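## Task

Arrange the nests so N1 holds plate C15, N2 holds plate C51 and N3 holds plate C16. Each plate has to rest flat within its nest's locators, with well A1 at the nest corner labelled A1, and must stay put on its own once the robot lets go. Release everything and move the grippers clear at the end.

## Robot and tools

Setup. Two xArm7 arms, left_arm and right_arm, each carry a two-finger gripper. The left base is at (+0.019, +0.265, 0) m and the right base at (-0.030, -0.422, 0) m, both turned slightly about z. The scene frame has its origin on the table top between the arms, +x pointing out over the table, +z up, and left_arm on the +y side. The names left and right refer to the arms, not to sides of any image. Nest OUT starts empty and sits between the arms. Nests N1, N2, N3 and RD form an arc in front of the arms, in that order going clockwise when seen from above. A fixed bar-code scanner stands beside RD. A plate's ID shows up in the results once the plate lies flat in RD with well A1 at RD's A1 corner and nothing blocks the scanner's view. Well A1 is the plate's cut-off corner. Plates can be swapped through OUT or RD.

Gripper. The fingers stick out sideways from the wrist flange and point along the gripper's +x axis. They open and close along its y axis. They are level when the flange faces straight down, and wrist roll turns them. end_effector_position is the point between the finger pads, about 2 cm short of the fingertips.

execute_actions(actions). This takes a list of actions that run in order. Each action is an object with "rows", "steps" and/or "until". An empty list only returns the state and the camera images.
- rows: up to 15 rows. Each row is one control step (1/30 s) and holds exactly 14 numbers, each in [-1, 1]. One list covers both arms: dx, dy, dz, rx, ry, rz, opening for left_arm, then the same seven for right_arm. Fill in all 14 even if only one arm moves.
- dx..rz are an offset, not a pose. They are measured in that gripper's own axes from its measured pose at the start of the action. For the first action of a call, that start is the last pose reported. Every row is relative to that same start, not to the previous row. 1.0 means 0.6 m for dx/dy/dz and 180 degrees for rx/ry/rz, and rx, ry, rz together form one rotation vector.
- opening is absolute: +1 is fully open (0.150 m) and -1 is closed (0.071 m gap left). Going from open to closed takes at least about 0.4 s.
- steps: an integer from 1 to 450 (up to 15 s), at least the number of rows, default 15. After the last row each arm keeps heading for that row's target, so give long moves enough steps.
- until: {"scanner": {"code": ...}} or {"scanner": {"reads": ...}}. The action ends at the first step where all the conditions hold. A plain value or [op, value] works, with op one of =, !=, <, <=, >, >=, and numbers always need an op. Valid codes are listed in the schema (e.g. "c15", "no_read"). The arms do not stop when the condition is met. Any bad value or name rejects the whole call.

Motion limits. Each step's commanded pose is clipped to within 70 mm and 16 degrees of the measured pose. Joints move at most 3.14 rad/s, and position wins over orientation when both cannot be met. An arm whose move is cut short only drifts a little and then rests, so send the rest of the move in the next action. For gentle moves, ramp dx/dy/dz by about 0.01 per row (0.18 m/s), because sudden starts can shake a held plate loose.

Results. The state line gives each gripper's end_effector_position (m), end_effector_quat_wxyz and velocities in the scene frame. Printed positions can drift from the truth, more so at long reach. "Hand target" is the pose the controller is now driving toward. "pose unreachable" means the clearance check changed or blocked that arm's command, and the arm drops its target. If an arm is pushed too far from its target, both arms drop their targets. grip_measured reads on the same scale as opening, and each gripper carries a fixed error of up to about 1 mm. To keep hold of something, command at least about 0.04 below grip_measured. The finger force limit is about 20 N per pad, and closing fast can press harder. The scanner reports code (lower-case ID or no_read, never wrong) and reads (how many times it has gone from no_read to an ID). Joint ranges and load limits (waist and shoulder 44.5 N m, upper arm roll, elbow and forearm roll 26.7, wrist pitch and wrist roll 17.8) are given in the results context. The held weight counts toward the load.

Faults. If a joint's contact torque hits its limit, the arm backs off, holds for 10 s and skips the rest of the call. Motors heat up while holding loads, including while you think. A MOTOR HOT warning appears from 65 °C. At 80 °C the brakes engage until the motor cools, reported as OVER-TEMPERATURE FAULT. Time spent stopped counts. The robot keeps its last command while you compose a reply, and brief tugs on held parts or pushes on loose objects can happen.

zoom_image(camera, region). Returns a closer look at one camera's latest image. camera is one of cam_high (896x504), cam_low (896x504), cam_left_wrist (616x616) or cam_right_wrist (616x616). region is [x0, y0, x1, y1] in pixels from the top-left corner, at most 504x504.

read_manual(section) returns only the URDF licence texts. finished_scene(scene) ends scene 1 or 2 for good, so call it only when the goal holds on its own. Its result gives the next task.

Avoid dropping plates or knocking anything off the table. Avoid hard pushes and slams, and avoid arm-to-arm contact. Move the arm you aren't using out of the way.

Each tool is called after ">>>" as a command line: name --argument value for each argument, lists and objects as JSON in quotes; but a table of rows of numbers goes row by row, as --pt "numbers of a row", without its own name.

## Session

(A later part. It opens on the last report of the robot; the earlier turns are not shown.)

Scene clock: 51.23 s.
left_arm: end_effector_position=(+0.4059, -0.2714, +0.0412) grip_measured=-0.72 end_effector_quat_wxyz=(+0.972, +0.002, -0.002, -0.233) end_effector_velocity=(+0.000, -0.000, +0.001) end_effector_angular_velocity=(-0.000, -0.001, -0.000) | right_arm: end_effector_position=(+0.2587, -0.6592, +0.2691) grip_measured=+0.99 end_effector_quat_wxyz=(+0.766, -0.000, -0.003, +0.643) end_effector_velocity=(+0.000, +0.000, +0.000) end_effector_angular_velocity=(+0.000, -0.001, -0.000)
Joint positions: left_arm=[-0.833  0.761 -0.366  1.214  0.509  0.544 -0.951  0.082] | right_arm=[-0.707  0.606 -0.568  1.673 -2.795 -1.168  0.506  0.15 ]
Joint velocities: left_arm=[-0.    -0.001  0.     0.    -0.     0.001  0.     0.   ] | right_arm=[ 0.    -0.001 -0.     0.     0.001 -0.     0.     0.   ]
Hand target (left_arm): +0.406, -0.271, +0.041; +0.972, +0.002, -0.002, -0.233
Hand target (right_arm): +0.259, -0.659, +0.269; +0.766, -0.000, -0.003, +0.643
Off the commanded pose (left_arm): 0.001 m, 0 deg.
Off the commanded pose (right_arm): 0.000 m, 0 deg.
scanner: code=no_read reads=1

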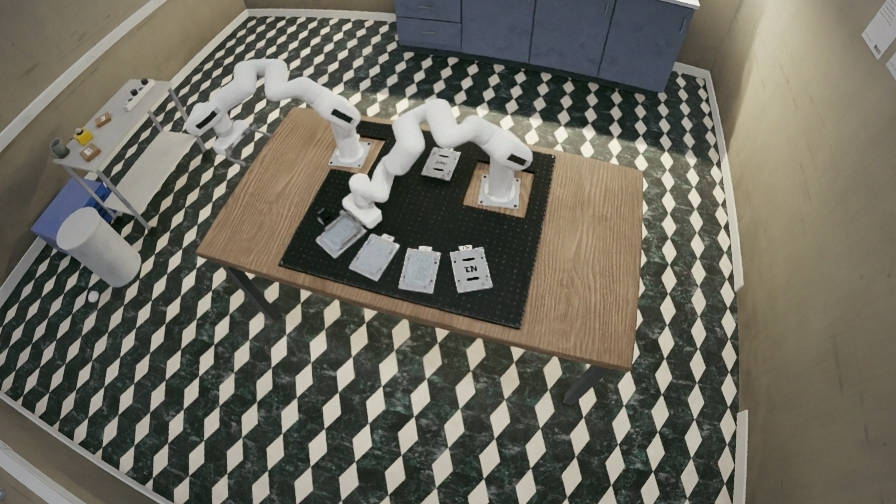

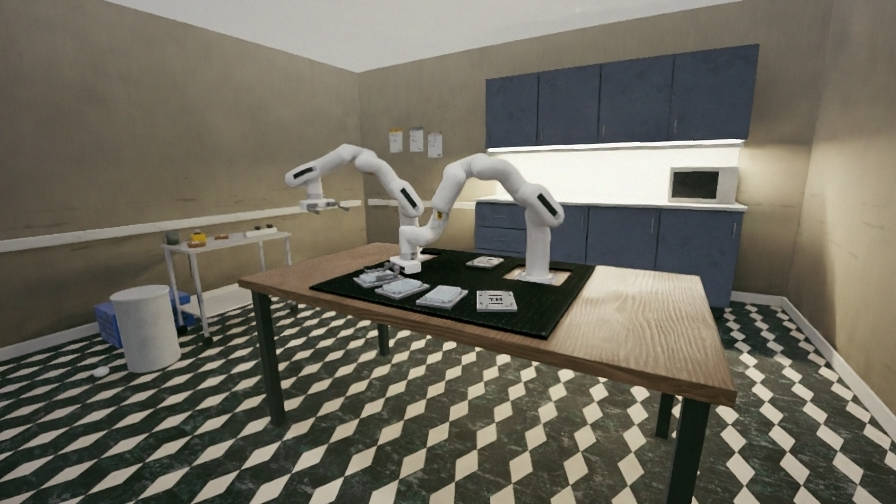

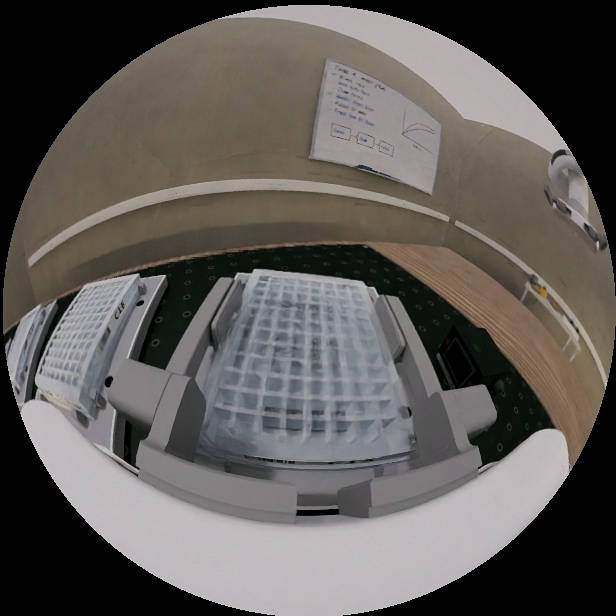

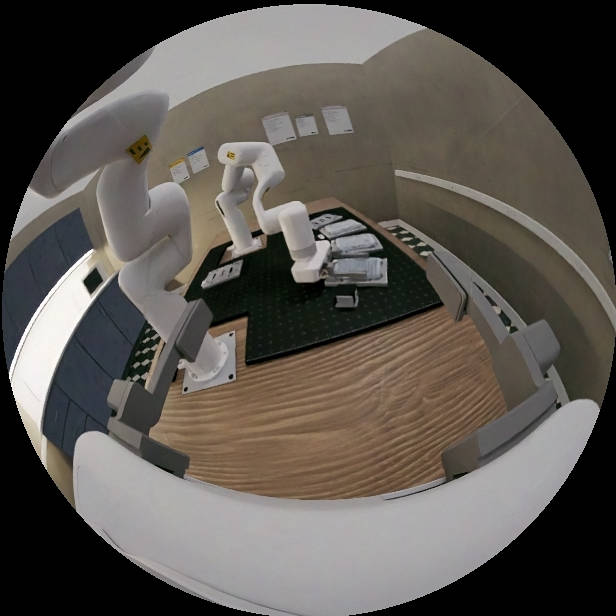

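>>> execute_actions --actions '[{"rows": [[0,0,0.003,0,0,0,-0.78,0,0,0,0,0,0,1],[0,0,0.008,0,0,0,-0.78,0,0,0,0,0,0,1],[0,0,0.015,0,0,0,-0.78,0,0,0,0,0,0,1],[0,0,0.024,0,0,0,-0.78,0,0,0,0,0,0,1],[0,0,0.034,0,0,0,-0.78,0,0,0,0,0,0,1],[0,0,0.044,0,0,0,-0.78,0,0,0,0,0,0,1],[0,0,0.054,0,0,0,-0.78,0,0,0,0,0,0,1],[0,0,0.064,0,0,0,-0.78,0,0,0,0,0,0,1],[0,0,0.073,0,0,0,-0.78,0,0,0,0,0,0,1],[0,0,0.079,0,0,0,-0.78,0,0,0,0,0,0,1],[0,0,0.082,0,0,0,-0.78,0,0,0,0,0,0,1]], "steps": 20},{"rows": [[-0.0025,0.0052,0,0,0,0.0019,-0.78,0,0,0,0,0,0,1],[-0.0075,0.0156,0,0,0,0.0058,-0.78,0,0,0,0,0,0,1],[-0.0161,0.0338,0,0,0,0.0126,-0.78,0,0,0,0,0,0,1],[-0.0261,0.0546,0,0,0,0.0204,-0.78,0,0,0,0,0,0,1],[-0.0373,0.0779,0,0,0,0.0291,-0.78,0,0,0,0,0,0,1],[-0.0484,0.1013,0,0,0,0.0378,-0.78,0,0,0,0,0,0,1],[-0.0596,0.1247,0,0,0,0.0466,-0.78,0,0,0,0,0,0,1],[-0.0708,0.1481,0,0,0,0.0553,-0.78,0,0,0,0,0,0,1],[-0.082,0.1715,0,0,0,0.064,-0.78,0,0,0,0,0,0,1],[-0.0932,0.1949,0,0,0,0.0728,-0.78,0,0,0,0,0,0,1],[-0.1031,0.2156,0,0,0,0.0805,-0.78,0,0,0,0,0,0,1],[-0.1118,0.2338,0,0,0,0.0873,-0.78,0,0,0,0,0,0,1],[-0.118,0.2468,0,0,0,0.0922,-0.78,0,0,0,0,0,0,1],[-0.1217,0.2546,0,0,0,0.0951,-0.78,0,0,0,0,0,0,1],[-0.1242,0.2598,0,0,0,0.097,-0.78,0,0,0,0,0,0,1]], "steps": 26},{"rows": [[-0.0008,0.0057,0,0,0,0.0019,-0.78,0,0,0,0,0,0,1],[-0.0024,0.0171,0,0,0,0.0058,-0.78,0,0,0,0,0,0,1],[-0.0053,0.0371,0,0,0,0.0126,-0.78,0,0,0,0,0,0,1],[-0.0085,0.0599,0,0,0,0.0204,-0.78,0,0,0,0,0,0,1],[-0.0122,0.0855,0,0,0,0.0291,-0.78,0,0,0,0,0,0,1],[-0.0158,0.1112,0,0,0,0.0378,-0.78,0,0,0,0,0,0,1],[-0.0194,0.1368,0,0,0,0.0466,-0.78,0,0,0,0,0,0,1],[-0.0231,0.1625,0,0,0,0.0553,-0.78,0,0,0,0,0,0,1],[-0.0267,0.1882,0,0,0,0.064,-0.78,0,0,0,0,0,0,1],[-0.0304,0.2138,0,0,0,0.0728,-0.78,0,0,0,0,0,0,1],[-0.0336,0.2366,0,0,0,0.0805,-0.78,0,0,0,0,0,0,1],[-0.0365,0.2566,0,0,0,0.0873,-0.78,0,0,0,0,0,0,1],[-0.0385,0.2708,0,0,0,0.0922,-0.78,0,0,0,0,0,0,1],[-0.0397,0.2794,0,0,0,0.0951,-0.78,0,0,0,0,0,0,1],[-0.0405,0.2851,0,0,0,0.097,-0.78,0,0,0,0,0,0,1]], "steps": 26},{"rows": [[0.0009,0.0057,0,0,0,0.0019,-0.78,0,0,0,0,0,0,1],[0.0028,0.017,0,0,0,0.0058,-0.78,0,0,0,0,0,0,1],[0.0061,0.0369,0,0,0,0.0126,-0.78,0,0,0,0,0,0,1],[0.0098,0.0597,0,0,0,0.0204,-0.78,0,0,0,0,0,0,1],[0.0141,0.0852,0,0,0,0.0291,-0.78,0,0,0,0,0,0,1],[0.0183,0.1108,0,0,0,0.0378,-0.78,0,0,0,0,0,0,1],[0.0225,0.1364,0,0,0,0.0466,-0.78,0,0,0,0,0,0,1],[0.0267,0.1619,0,0,0,0.0553,-0.78,0,0,0,0,0,0,1],[0.031,0.1875,0,0,0,0.064,-0.78,0,0,0,0,0,0,1],[0.0352,0.2131,0,0,0,0.0728,-0.78,0,0,0,0,0,0,1],[0.0389,0.2358,0,0,0,0.0805,-0.78,0,0,0,0,0,0,1],[0.0422,0.2557,0,0,0,0.0873,-0.78,0,0,0,0,0,0,1],[0.0446,0.2699,0,0,0,0.0922,-0.78,0,0,0,0,0,0,1],[0.046,0.2784,0,0,0,0.0951,-0.78,0,0,0,0,0,0,1],[0.0469,0.2841,0,0,0,0.097,-0.78,0,0,0,0,0,0,1]], "steps": 32}]'

Scene clock: 56.00 s.
left_arm: end_effector_position=(+0.4167, +0.2451, +0.0891) grip_measured=-0.72 end_effector_quat_wxyz=(+0.976, +0.000, -0.001, +0.219) end_effector_velocity=(+0.000, +0.001, +0.000) end_effector_angular_velocity=(-0.001, -0.001, +0.004) | right_arm: end_effector_position=(+0.2587, -0.6592, +0.2691) grip_measured=+0.99 end_effector_quat_wxyz=(+0.766, -0.000, -0.003, +0.643) end_effector_velocity=(-0.000, -0.000, -0.000) end_effector_angular_velocity=(-0.000, +0.001, +0.001)
Joint positions: left_arm=[-0.217  0.034 -0.206  0.215  0.046  0.179 -0.782  0.082] | right_arm=[-0.707  0.606 -0.568  1.673 -2.795 -1.168  0.506  0.15 ]
Joint velocities: left_arm=[ 0.001 -0.001  0.001 -0.    -0.004 -0.     0.002  0.   ] | right_arm=[-0.    -0.     0.    -0.    -0.001  0.    -0.002 -0.   ]
Hand target (left_arm): +0.417, +0.245, +0.089; +0.976, +0.000, -0.001, +0.219
Hand target (right_arm): +0.259, -0.659, +0.269; +0.766, -0.000, -0.003, +0.643
Off the commanded pose (left_arm): 0.001 m, 0 deg.
Off the commanded pose (right_arm): 0.000 m, 0 deg.
scanner: code=no_read reads=1

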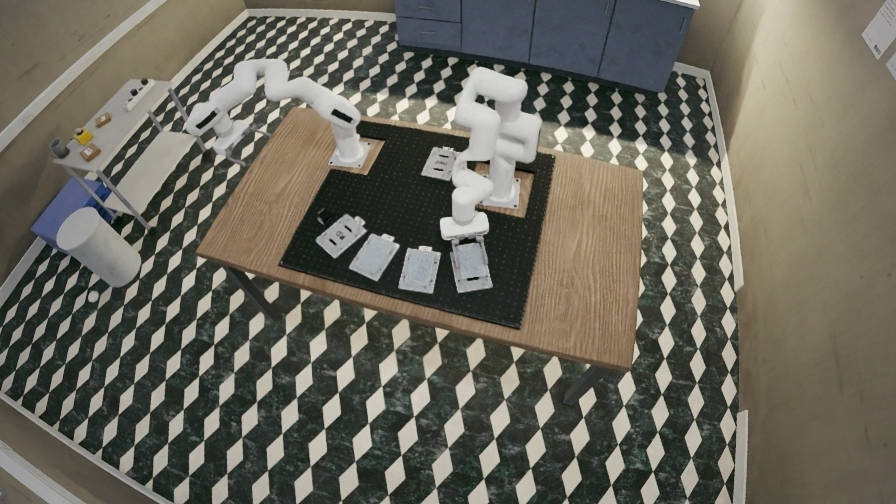

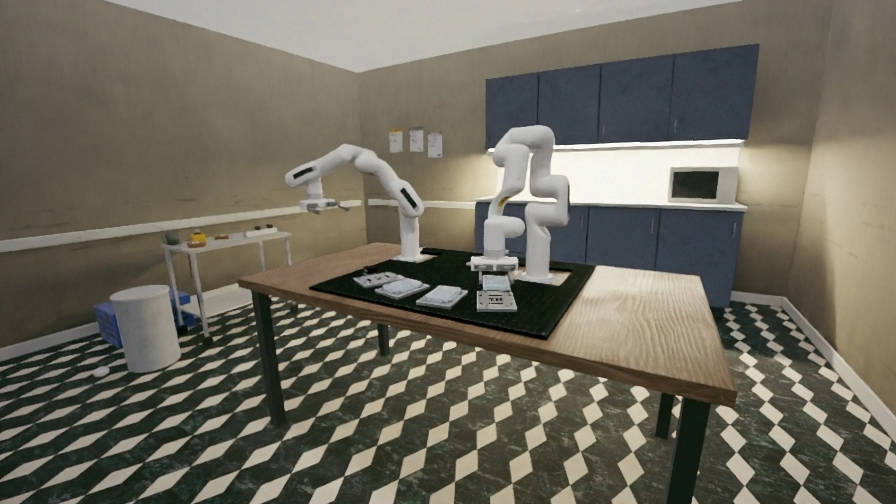

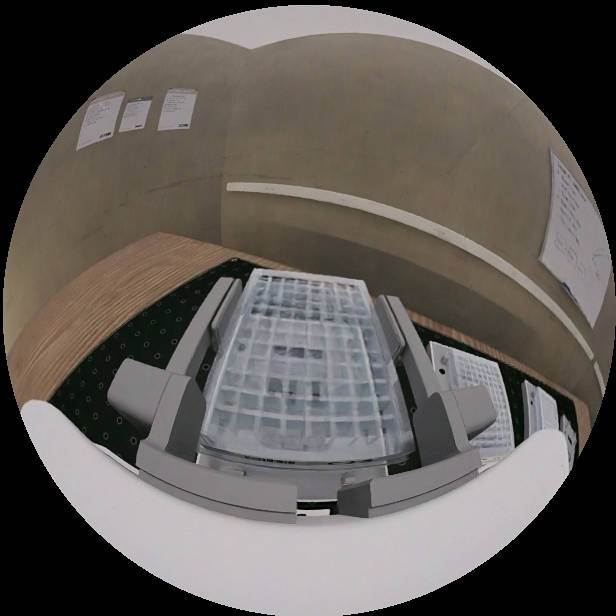

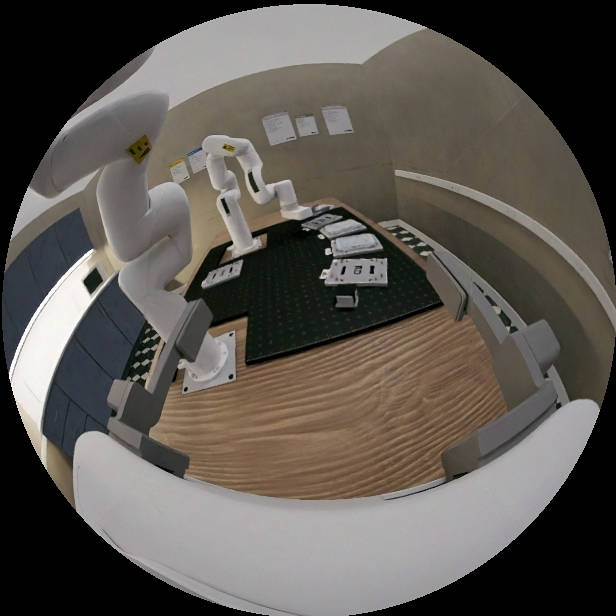

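>>> execute_actions --actions '[{"rows": [[0.0015,0.0006,-0.004,0,0,0,-0.78,0,0,0,0,0,0,1],[0.003,0.0012,-0.011,0,0,0.0003,-0.78,0,0,0,0,0,0,1],[0.0044,0.0018,-0.02,0,0,0.0006,-0.78,0,0,0,0,0,0,1],[0.0044,0.0018,-0.03,0,0,0.0006,-0.78,0,0,0,0,0,0,1],[0.0044,0.0018,-0.04,0,0,0.0006,-0.78,0,0,0,0,0,0,1],[0.0044,0.0018,-0.049,0,0,0.0006,-0.78,0,0,0,0,0,0,1],[0.0044,0.0018,-0.057,0,0,0.0006,-0.78,0,0,0,0,0,0,1],[0.0044,0.0018,-0.0618,0,0,0.0006,-0.78,0,0,0,0,0,0,1]], "steps": 22}]'

Scene clock: 56.93 s.
left_arm: end_effector_position=(+0.4189, +0.2469, +0.0524) grip_measured=-0.72 end_effector_quat_wxyz=(+0.976, -0.000, -0.001, +0.220) end_effector_velocity=(-0.000, +0.002, -0.001) end_effector_angular_velocity=(+0.006, -0.002, +0.005) | right_arm: end_effector_position=(+0.2587, -0.6592, +0.2691) grip_measured=+0.99 end_effector_quat_wxyz=(+0.766, -0.000, -0.003, +0.643) end_effector_velocity=(+0.000, -0.000, +0.000) end_effector_angular_velocity=(-0.000, -0.000, -0.002)
Joint positions: left_arm=[-0.36   0.236 -0.012  0.253  0.204  0.015 -0.891  0.082] | right_arm=[-0.707  0.606 -0.568  1.673 -2.795 -1.168  0.506  0.15 ]
Joint velocities: left_arm=[-0.032  0.009  0.033  0.001  0.005 -0.009 -0.01   0.   ] | right_arm=[ 0.    -0.    -0.    -0.     0.     0.     0.002  0.   ]
Hand target (left_arm): +0.419, +0.247, +0.052; +0.976, -0.000, -0.001, +0.220
Hand target (right_arm): +0.259, -0.659, +0.269; +0.766, -0.000, -0.003, +0.643
Off the commanded pose (left_arm): 0.000 m, 0 deg.
Off the commanded pose (right_arm): 0.000 m, 0 deg.
scanner: code=no_read reads=1

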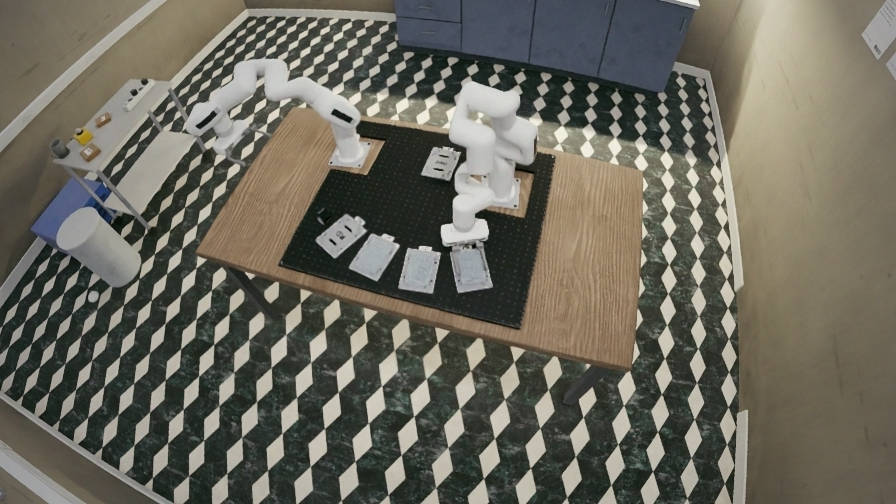

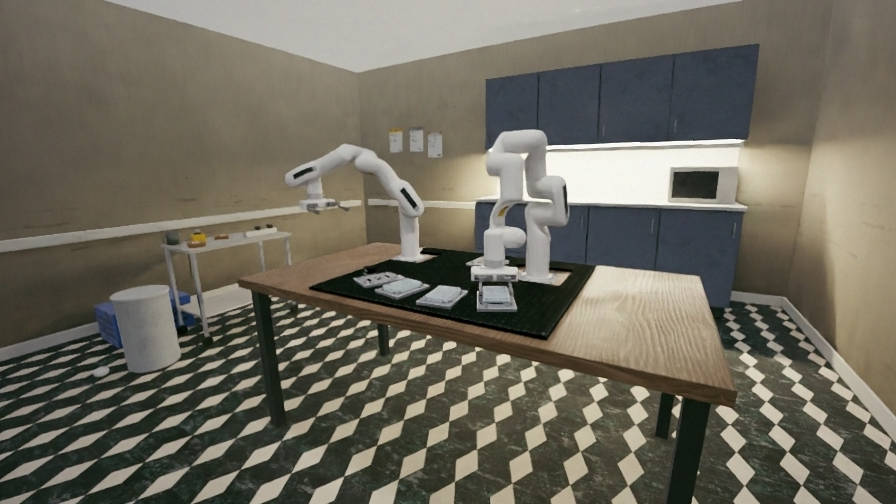

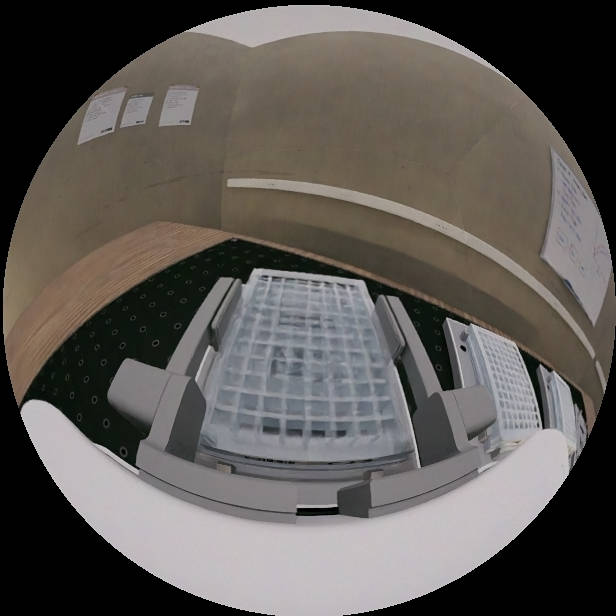

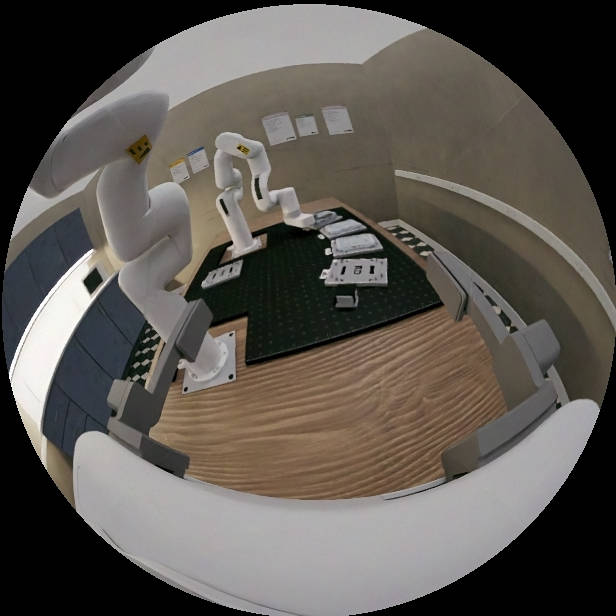

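>>> execute_actions --actions '[{"rows": [[0,0.0002,-0.003,0,0,0,-0.78,0,0,0,0,0,0,1],[0,0.0002,-0.006,0,0,0,-0.78,0,0,0,0,0,0,1],[0,0.0002,-0.009,0,0,0,-0.78,0,0,0,0,0,0,1],[0,0.0002,-0.012,0,0,0,-0.78,0,0,0,0,0,0,1],[0,0.0002,-0.014,0,0,0,-0.78,0,0,0,0,0,0,1]], "steps": 18}]'

Scene clock: 57.60 s.
left_arm: end_effector_position=(+0.4189, +0.2470, +0.0440) grip_measured=-0.72 end_effector_quat_wxyz=(+0.976, -0.000, -0.001, +0.220) end_effector_velocity=(+0.000, -0.000, +0.000) end_effector_angular_velocity=(-0.000, -0.001, -0.001) | right_arm: end_effector_position=(+0.2587, -0.6592, +0.2691) grip_measured=+0.99 end_effector_quat_wxyz=(+0.766, -0.000, -0.003, +0.643) end_effector_velocity=(+0.000, +0.000, +0.000) end_effector_angular_velocity=(+0.000, -0.000, +0.000)
Joint positions: left_arm=[-0.388  0.281  0.016  0.263  0.209 -0.021 -0.896  0.082] | right_arm=[-0.707  0.606 -0.568  1.673 -2.795 -1.168  0.506  0.15 ]
Joint velocities: left_arm=[-0.001  0.     0.     0.     0.    -0.001  0.     0.   ] | right_arm=[ 0.001 -0.    -0.    -0.     0.    -0.     0.001  0.   ]
Hand target (left_arm): +0.419, +0.247, +0.044; +0.976, -0.000, -0.001, +0.220
Hand target (right_arm): +0.259, -0.659, +0.269; +0.766, -0.000, -0.003, +0.643
Off the commanded pose (left_arm): 0.000 m, 0 deg.
Off the commanded pose (right_arm): 0.000 m, 0 deg.
scanner: code=no_read reads=1

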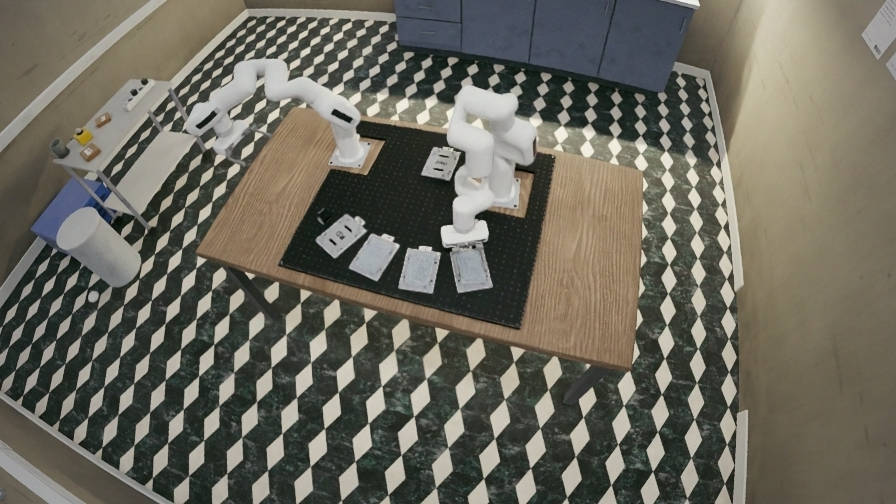

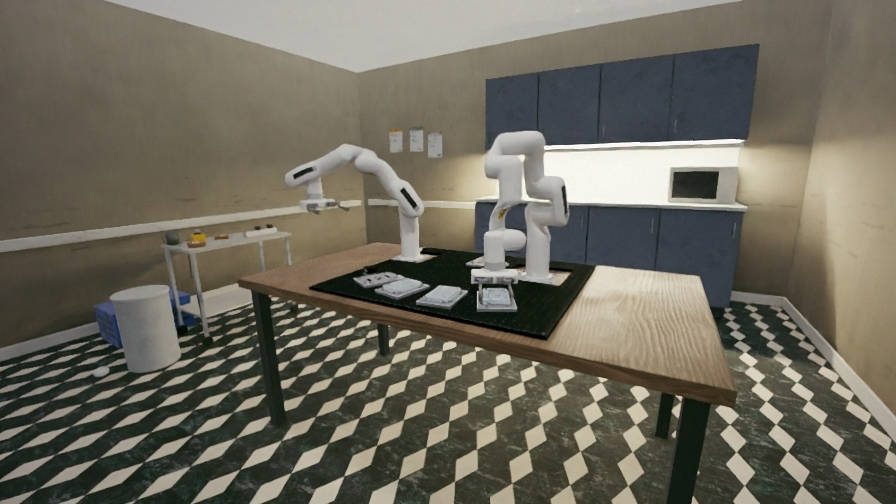

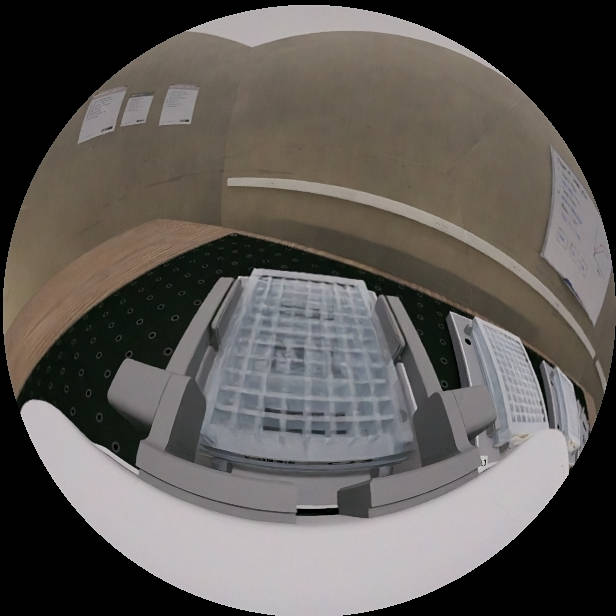

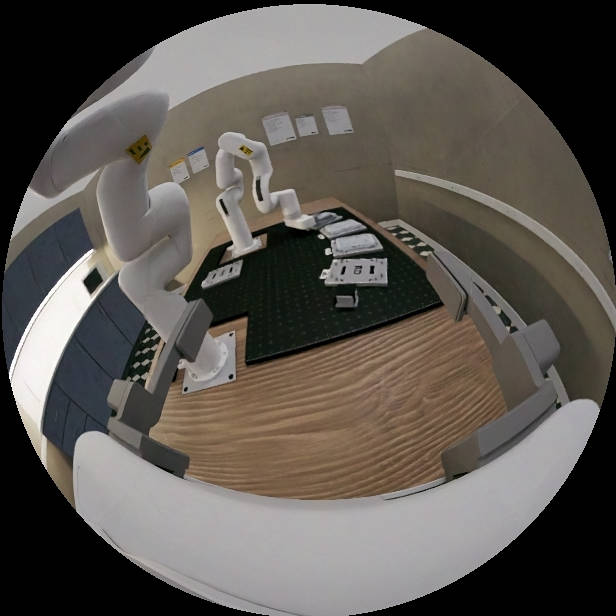

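>>> execute_actions --actions '[{"rows": [[0,0,-0.002,0,0,0,-0.78,0,0,0,0,0,0,1],[0,0,-0.0035,0,0,0,-0.78,0,0,0,0,0,0,1]], "steps": 12},{"rows": [[0,0,0,0,0,0,-0.66,0,0,0,0,0,0,1],[0,0,0,0,0,0,-0.55,0,0,0,0,0,0,1],[0,0,0,0,0,0,-0.4,0,0,0,0,0,0,1],[0,0,0,0,0,0,-0.25,0,0,0,0,0,0,1],[0,0,0,0,0,0,-0.1,0,0,0,0,0,0,1]], "steps": 12},{"rows": [[0,0,0.01,0,0,0,-0.1,0,0,0,0,0,0,1],[0,0,0.02,0,0,0,-0.1,0,0,0,0,0,0,1],[0,0,0.035,0,0,0,-0.1,0,0,0,0,0,0,1],[0,0,0.05,0,0,0,-0.1,0,0,0,0,0,0,1],[0,0,0.065,0,0,0,-0.1,0,0,0,0,0,0,1],[0,0,0.08,0,0,0,-0.1,0,0,0,0,0,0,1],[0,0,0.09,0,0,0,-0.1,0,0,0,0,0,0,1],[0,0,0.097,0,0,0,-0.1,0,0,0,0,0,0,1]], "steps": 22}]'

>>> zoom_image --camera "cam_left_wrist" --region '[150, 250, 470, 530]'

Scene clock: 59.37 s.
left_arm: end_effector_position=(+0.4184, +0.2473, +0.0996) grip_measured=-0.10 end_effector_quat_wxyz=(+0.976, +0.000, -0.001, +0.220) end_effector_velocity=(+0.000, +0.001, +0.001) end_effector_angular_velocity=(-0.009, +0.006, -0.001) | right_arm: end_effector_position=(+0.2587, -0.6592, +0.2691) grip_measured=+0.99 end_effector_quat_wxyz=(+0.766, -0.000, -0.003, +0.643) end_effector_velocity=(+0.000, -0.000, -0.000) end_effector_angular_velocity=(-0.001, -0.000, -0.001)
Joint positions: left_arm=[-0.356 -0.019 -0.072  0.214 -0.     0.231 -0.743  0.107] | right_arm=[-0.707  0.606 -0.568  1.673 -2.795 -1.168  0.506  0.15 ]
Joint velocities: left_arm=[-0.006 -0.011  0.002  0.001 -0.047  0.014  0.043  0.   ] | right_arm=[-0.    -0.    -0.     0.    -0.     0.     0.001  0.   ]
Hand target (left_arm): +0.419, +0.247, +0.100; +0.976, -0.000, -0.001, +0.220
Hand target (right_arm): +0.259, -0.659, +0.269; +0.766, -0.000, -0.003, +0.643
Off the commanded pose (left_arm): 0.001 m, 0 deg.
Off the commanded pose (right_arm): 0.000 m, 0 deg.
scanner: code=no_read reads=1

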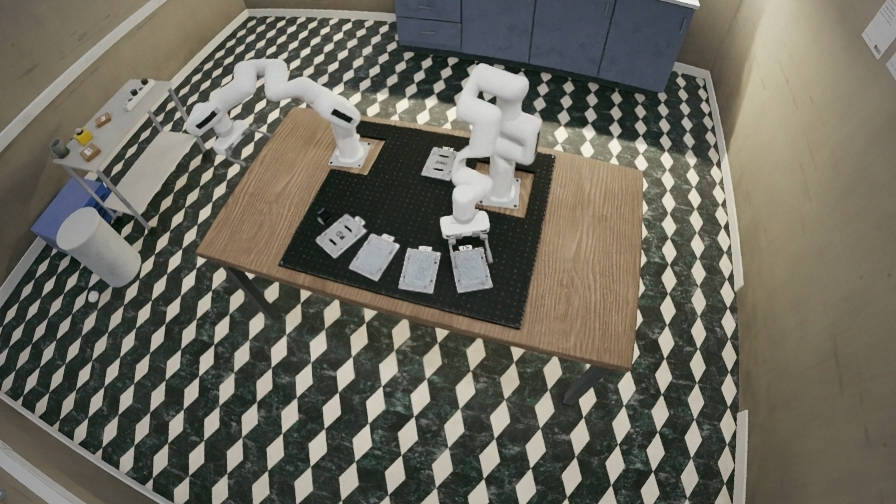

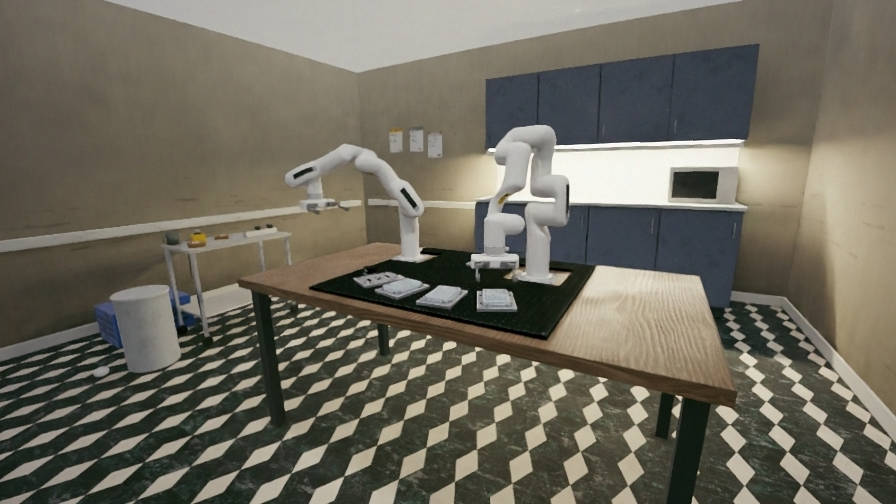

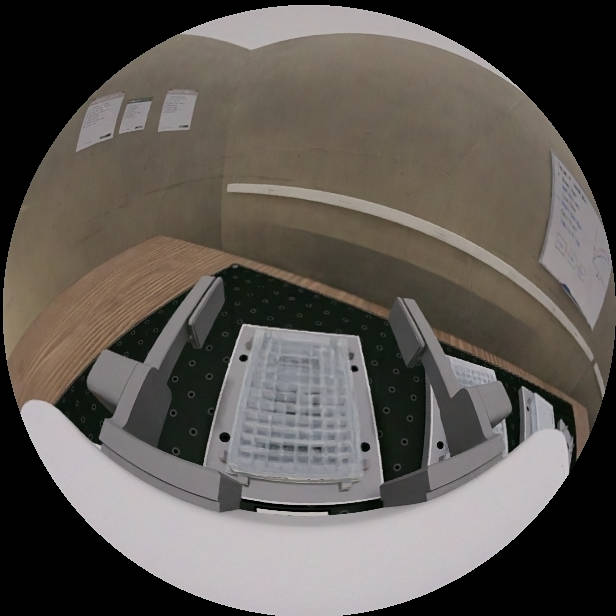

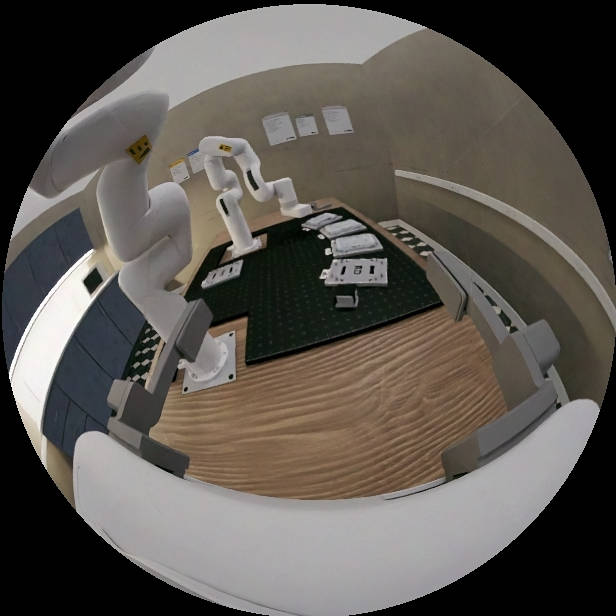

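Region (150, 250, 470, 530) of cam_left_wrist's 616x616 image, scaled by 1.575, with more detail than that image has; it fills the top 441 rows of this view, and the rest is white.

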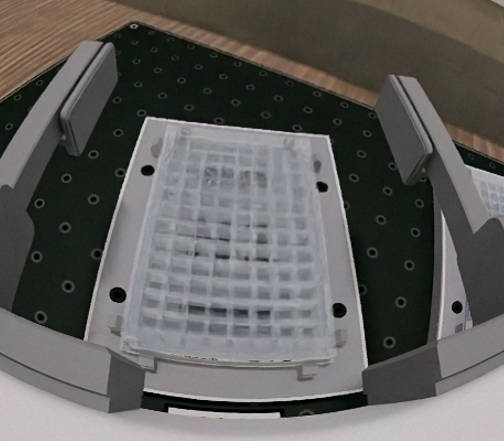

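The last plate is seated in N1, so I'll lift the arm clear.

>>> execute_actions --actions '[{"rows": [[0,0,0.008,0,0,0,-0.1,0,0,0,0,0,0,1],[0,0,0.022,0,0,0,-0.1,0,0,0,0,0,0,1],[0,0,0.04,0,0,0,-0.1,0,0,0,0,0,0,1],[0,0,0.06,0,0,0,-0.1,0,0,0,0,0,0,1],[0,0,0.08,0,0,0,-0.1,0,0,0,0,0,0,1],[0,0,0.1,0,0,0,-0.1,0,0,0,0,0,0,1],[0,0,0.12,0,0,0,-0.1,0,0,0,0,0,0,1],[0,0,0.14,0,0,0,-0.1,0,0,0,0,0,0,1],[0,0,0.16,0,0,0,-0.1,0,0,0,0,0,0,1],[0,0,0.18,0,0,0,-0.1,0,0,0,0,0,0,1],[0,0,0.195,0,0,0,-0.1,0,0,0,0,0,0,1],[0,0,0.205,0,0,0,-0.1,0,0,0,0,0,0,1]], "steps": 26}]'

>>> zoom_image --camera "cam_high" --region '[290, 190, 530, 320]'

Scene clock: 60.40 s.
left_arm: end_effector_position=(+0.4176, +0.2476, +0.2212) grip_measured=-0.10 end_effector_quat_wxyz=(+0.975, +0.001, -0.000, +0.220) end_effector_velocity=(+0.002, -0.001, +0.005) end_effector_angular_velocity=(-0.003, -0.010, +0.000) | right_arm: end_effector_position=(+0.2587, -0.6592, +0.2691) grip_measured=+0.99 end_effector_quat_wxyz=(+0.766, -0.000, -0.003, +0.643) end_effector_velocity=(-0.000, +0.000, +0.000) end_effector_angular_velocity=(-0.000, +0.000, +0.001)
Joint positions: left_arm=[-0.374 -0.524 -0.058  0.288 -0.037  0.813 -0.715  0.107] | right_arm=[-0.707  0.606 -0.568  1.673 -2.795 -1.168  0.506  0.15 ]
Joint velocities: left_arm=[ 0.    -0.006  0.     0.007  0.     0.002 -0.     0.   ] | right_arm=[ 0.    -0.     0.     0.    -0.001 -0.    -0.     0.   ]
Hand target (left_arm): +0.418, +0.247, +0.222; +0.976, +0.000, -0.001, +0.220
Hand target (right_arm): +0.259, -0.659, +0.269; +0.766, -0.000, -0.003, +0.643
Off the commanded pose (left_arm): 0.002 m, 0 deg.
Off the commanded pose (right_arm): 0.000 m, 0 deg.
scanner: code=no_read reads=1

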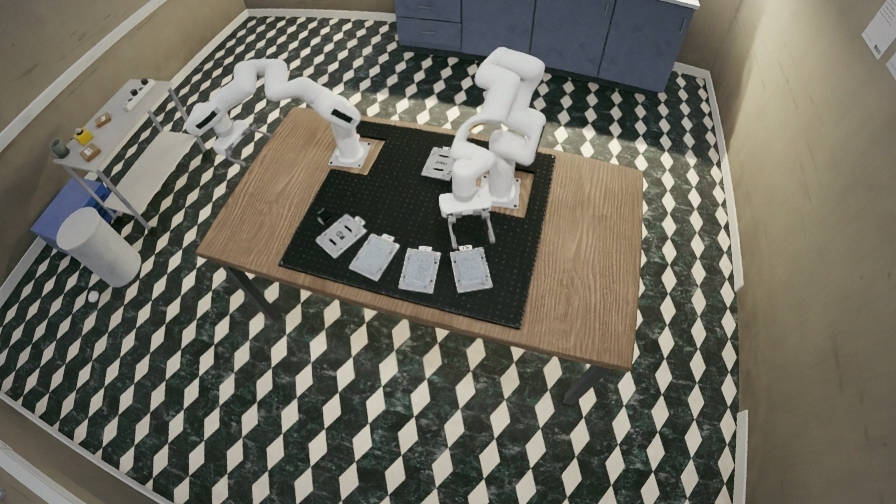

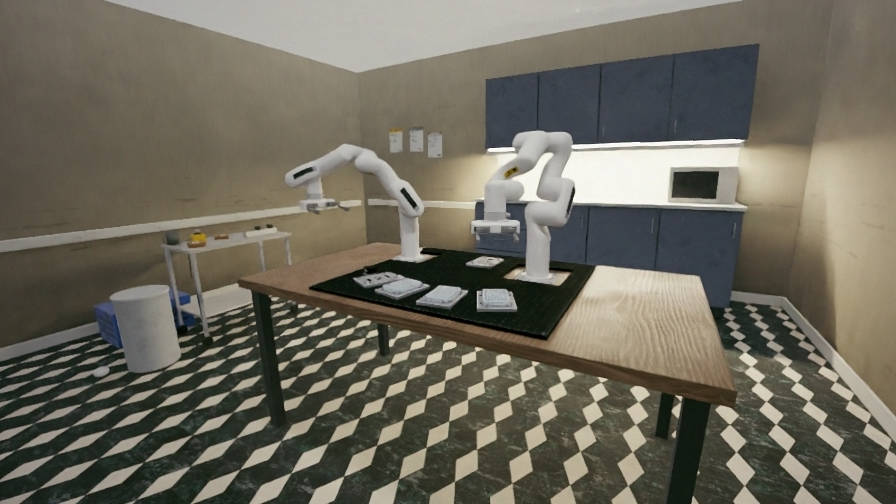

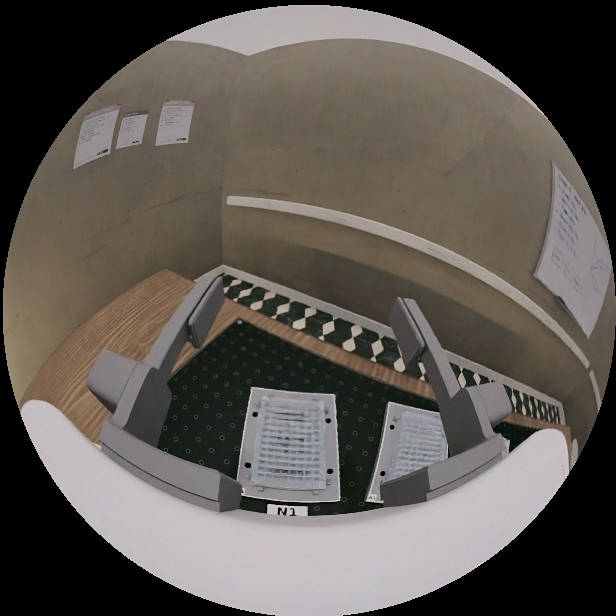

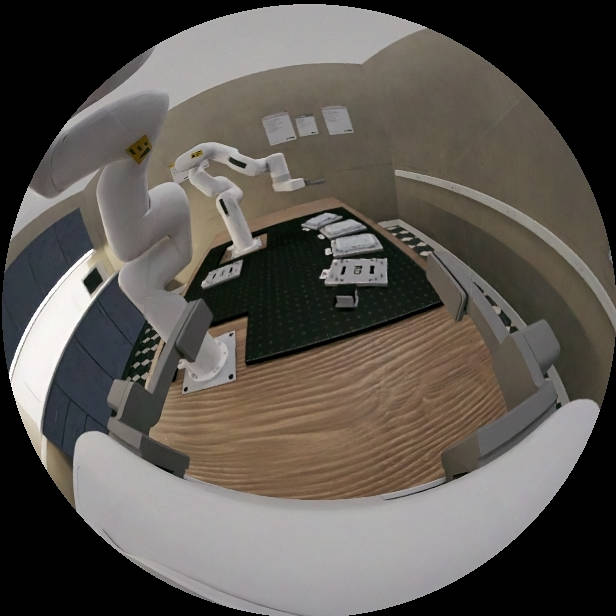

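Region (290, 190, 530, 320) of cam_high's 896x504 image, scaled by 2.100, with more detail than that image has; it fills the top 273 rows of this view, and the rest is white.

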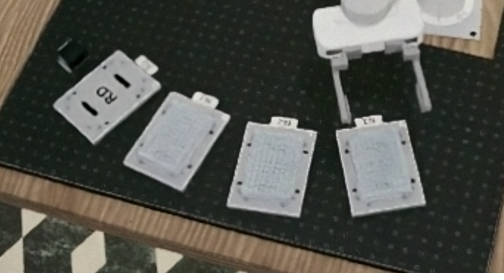

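All three plates are seated in their nests and the arm is clear.

>>> finished_scene --scene 2

The scene is finished: the task was done.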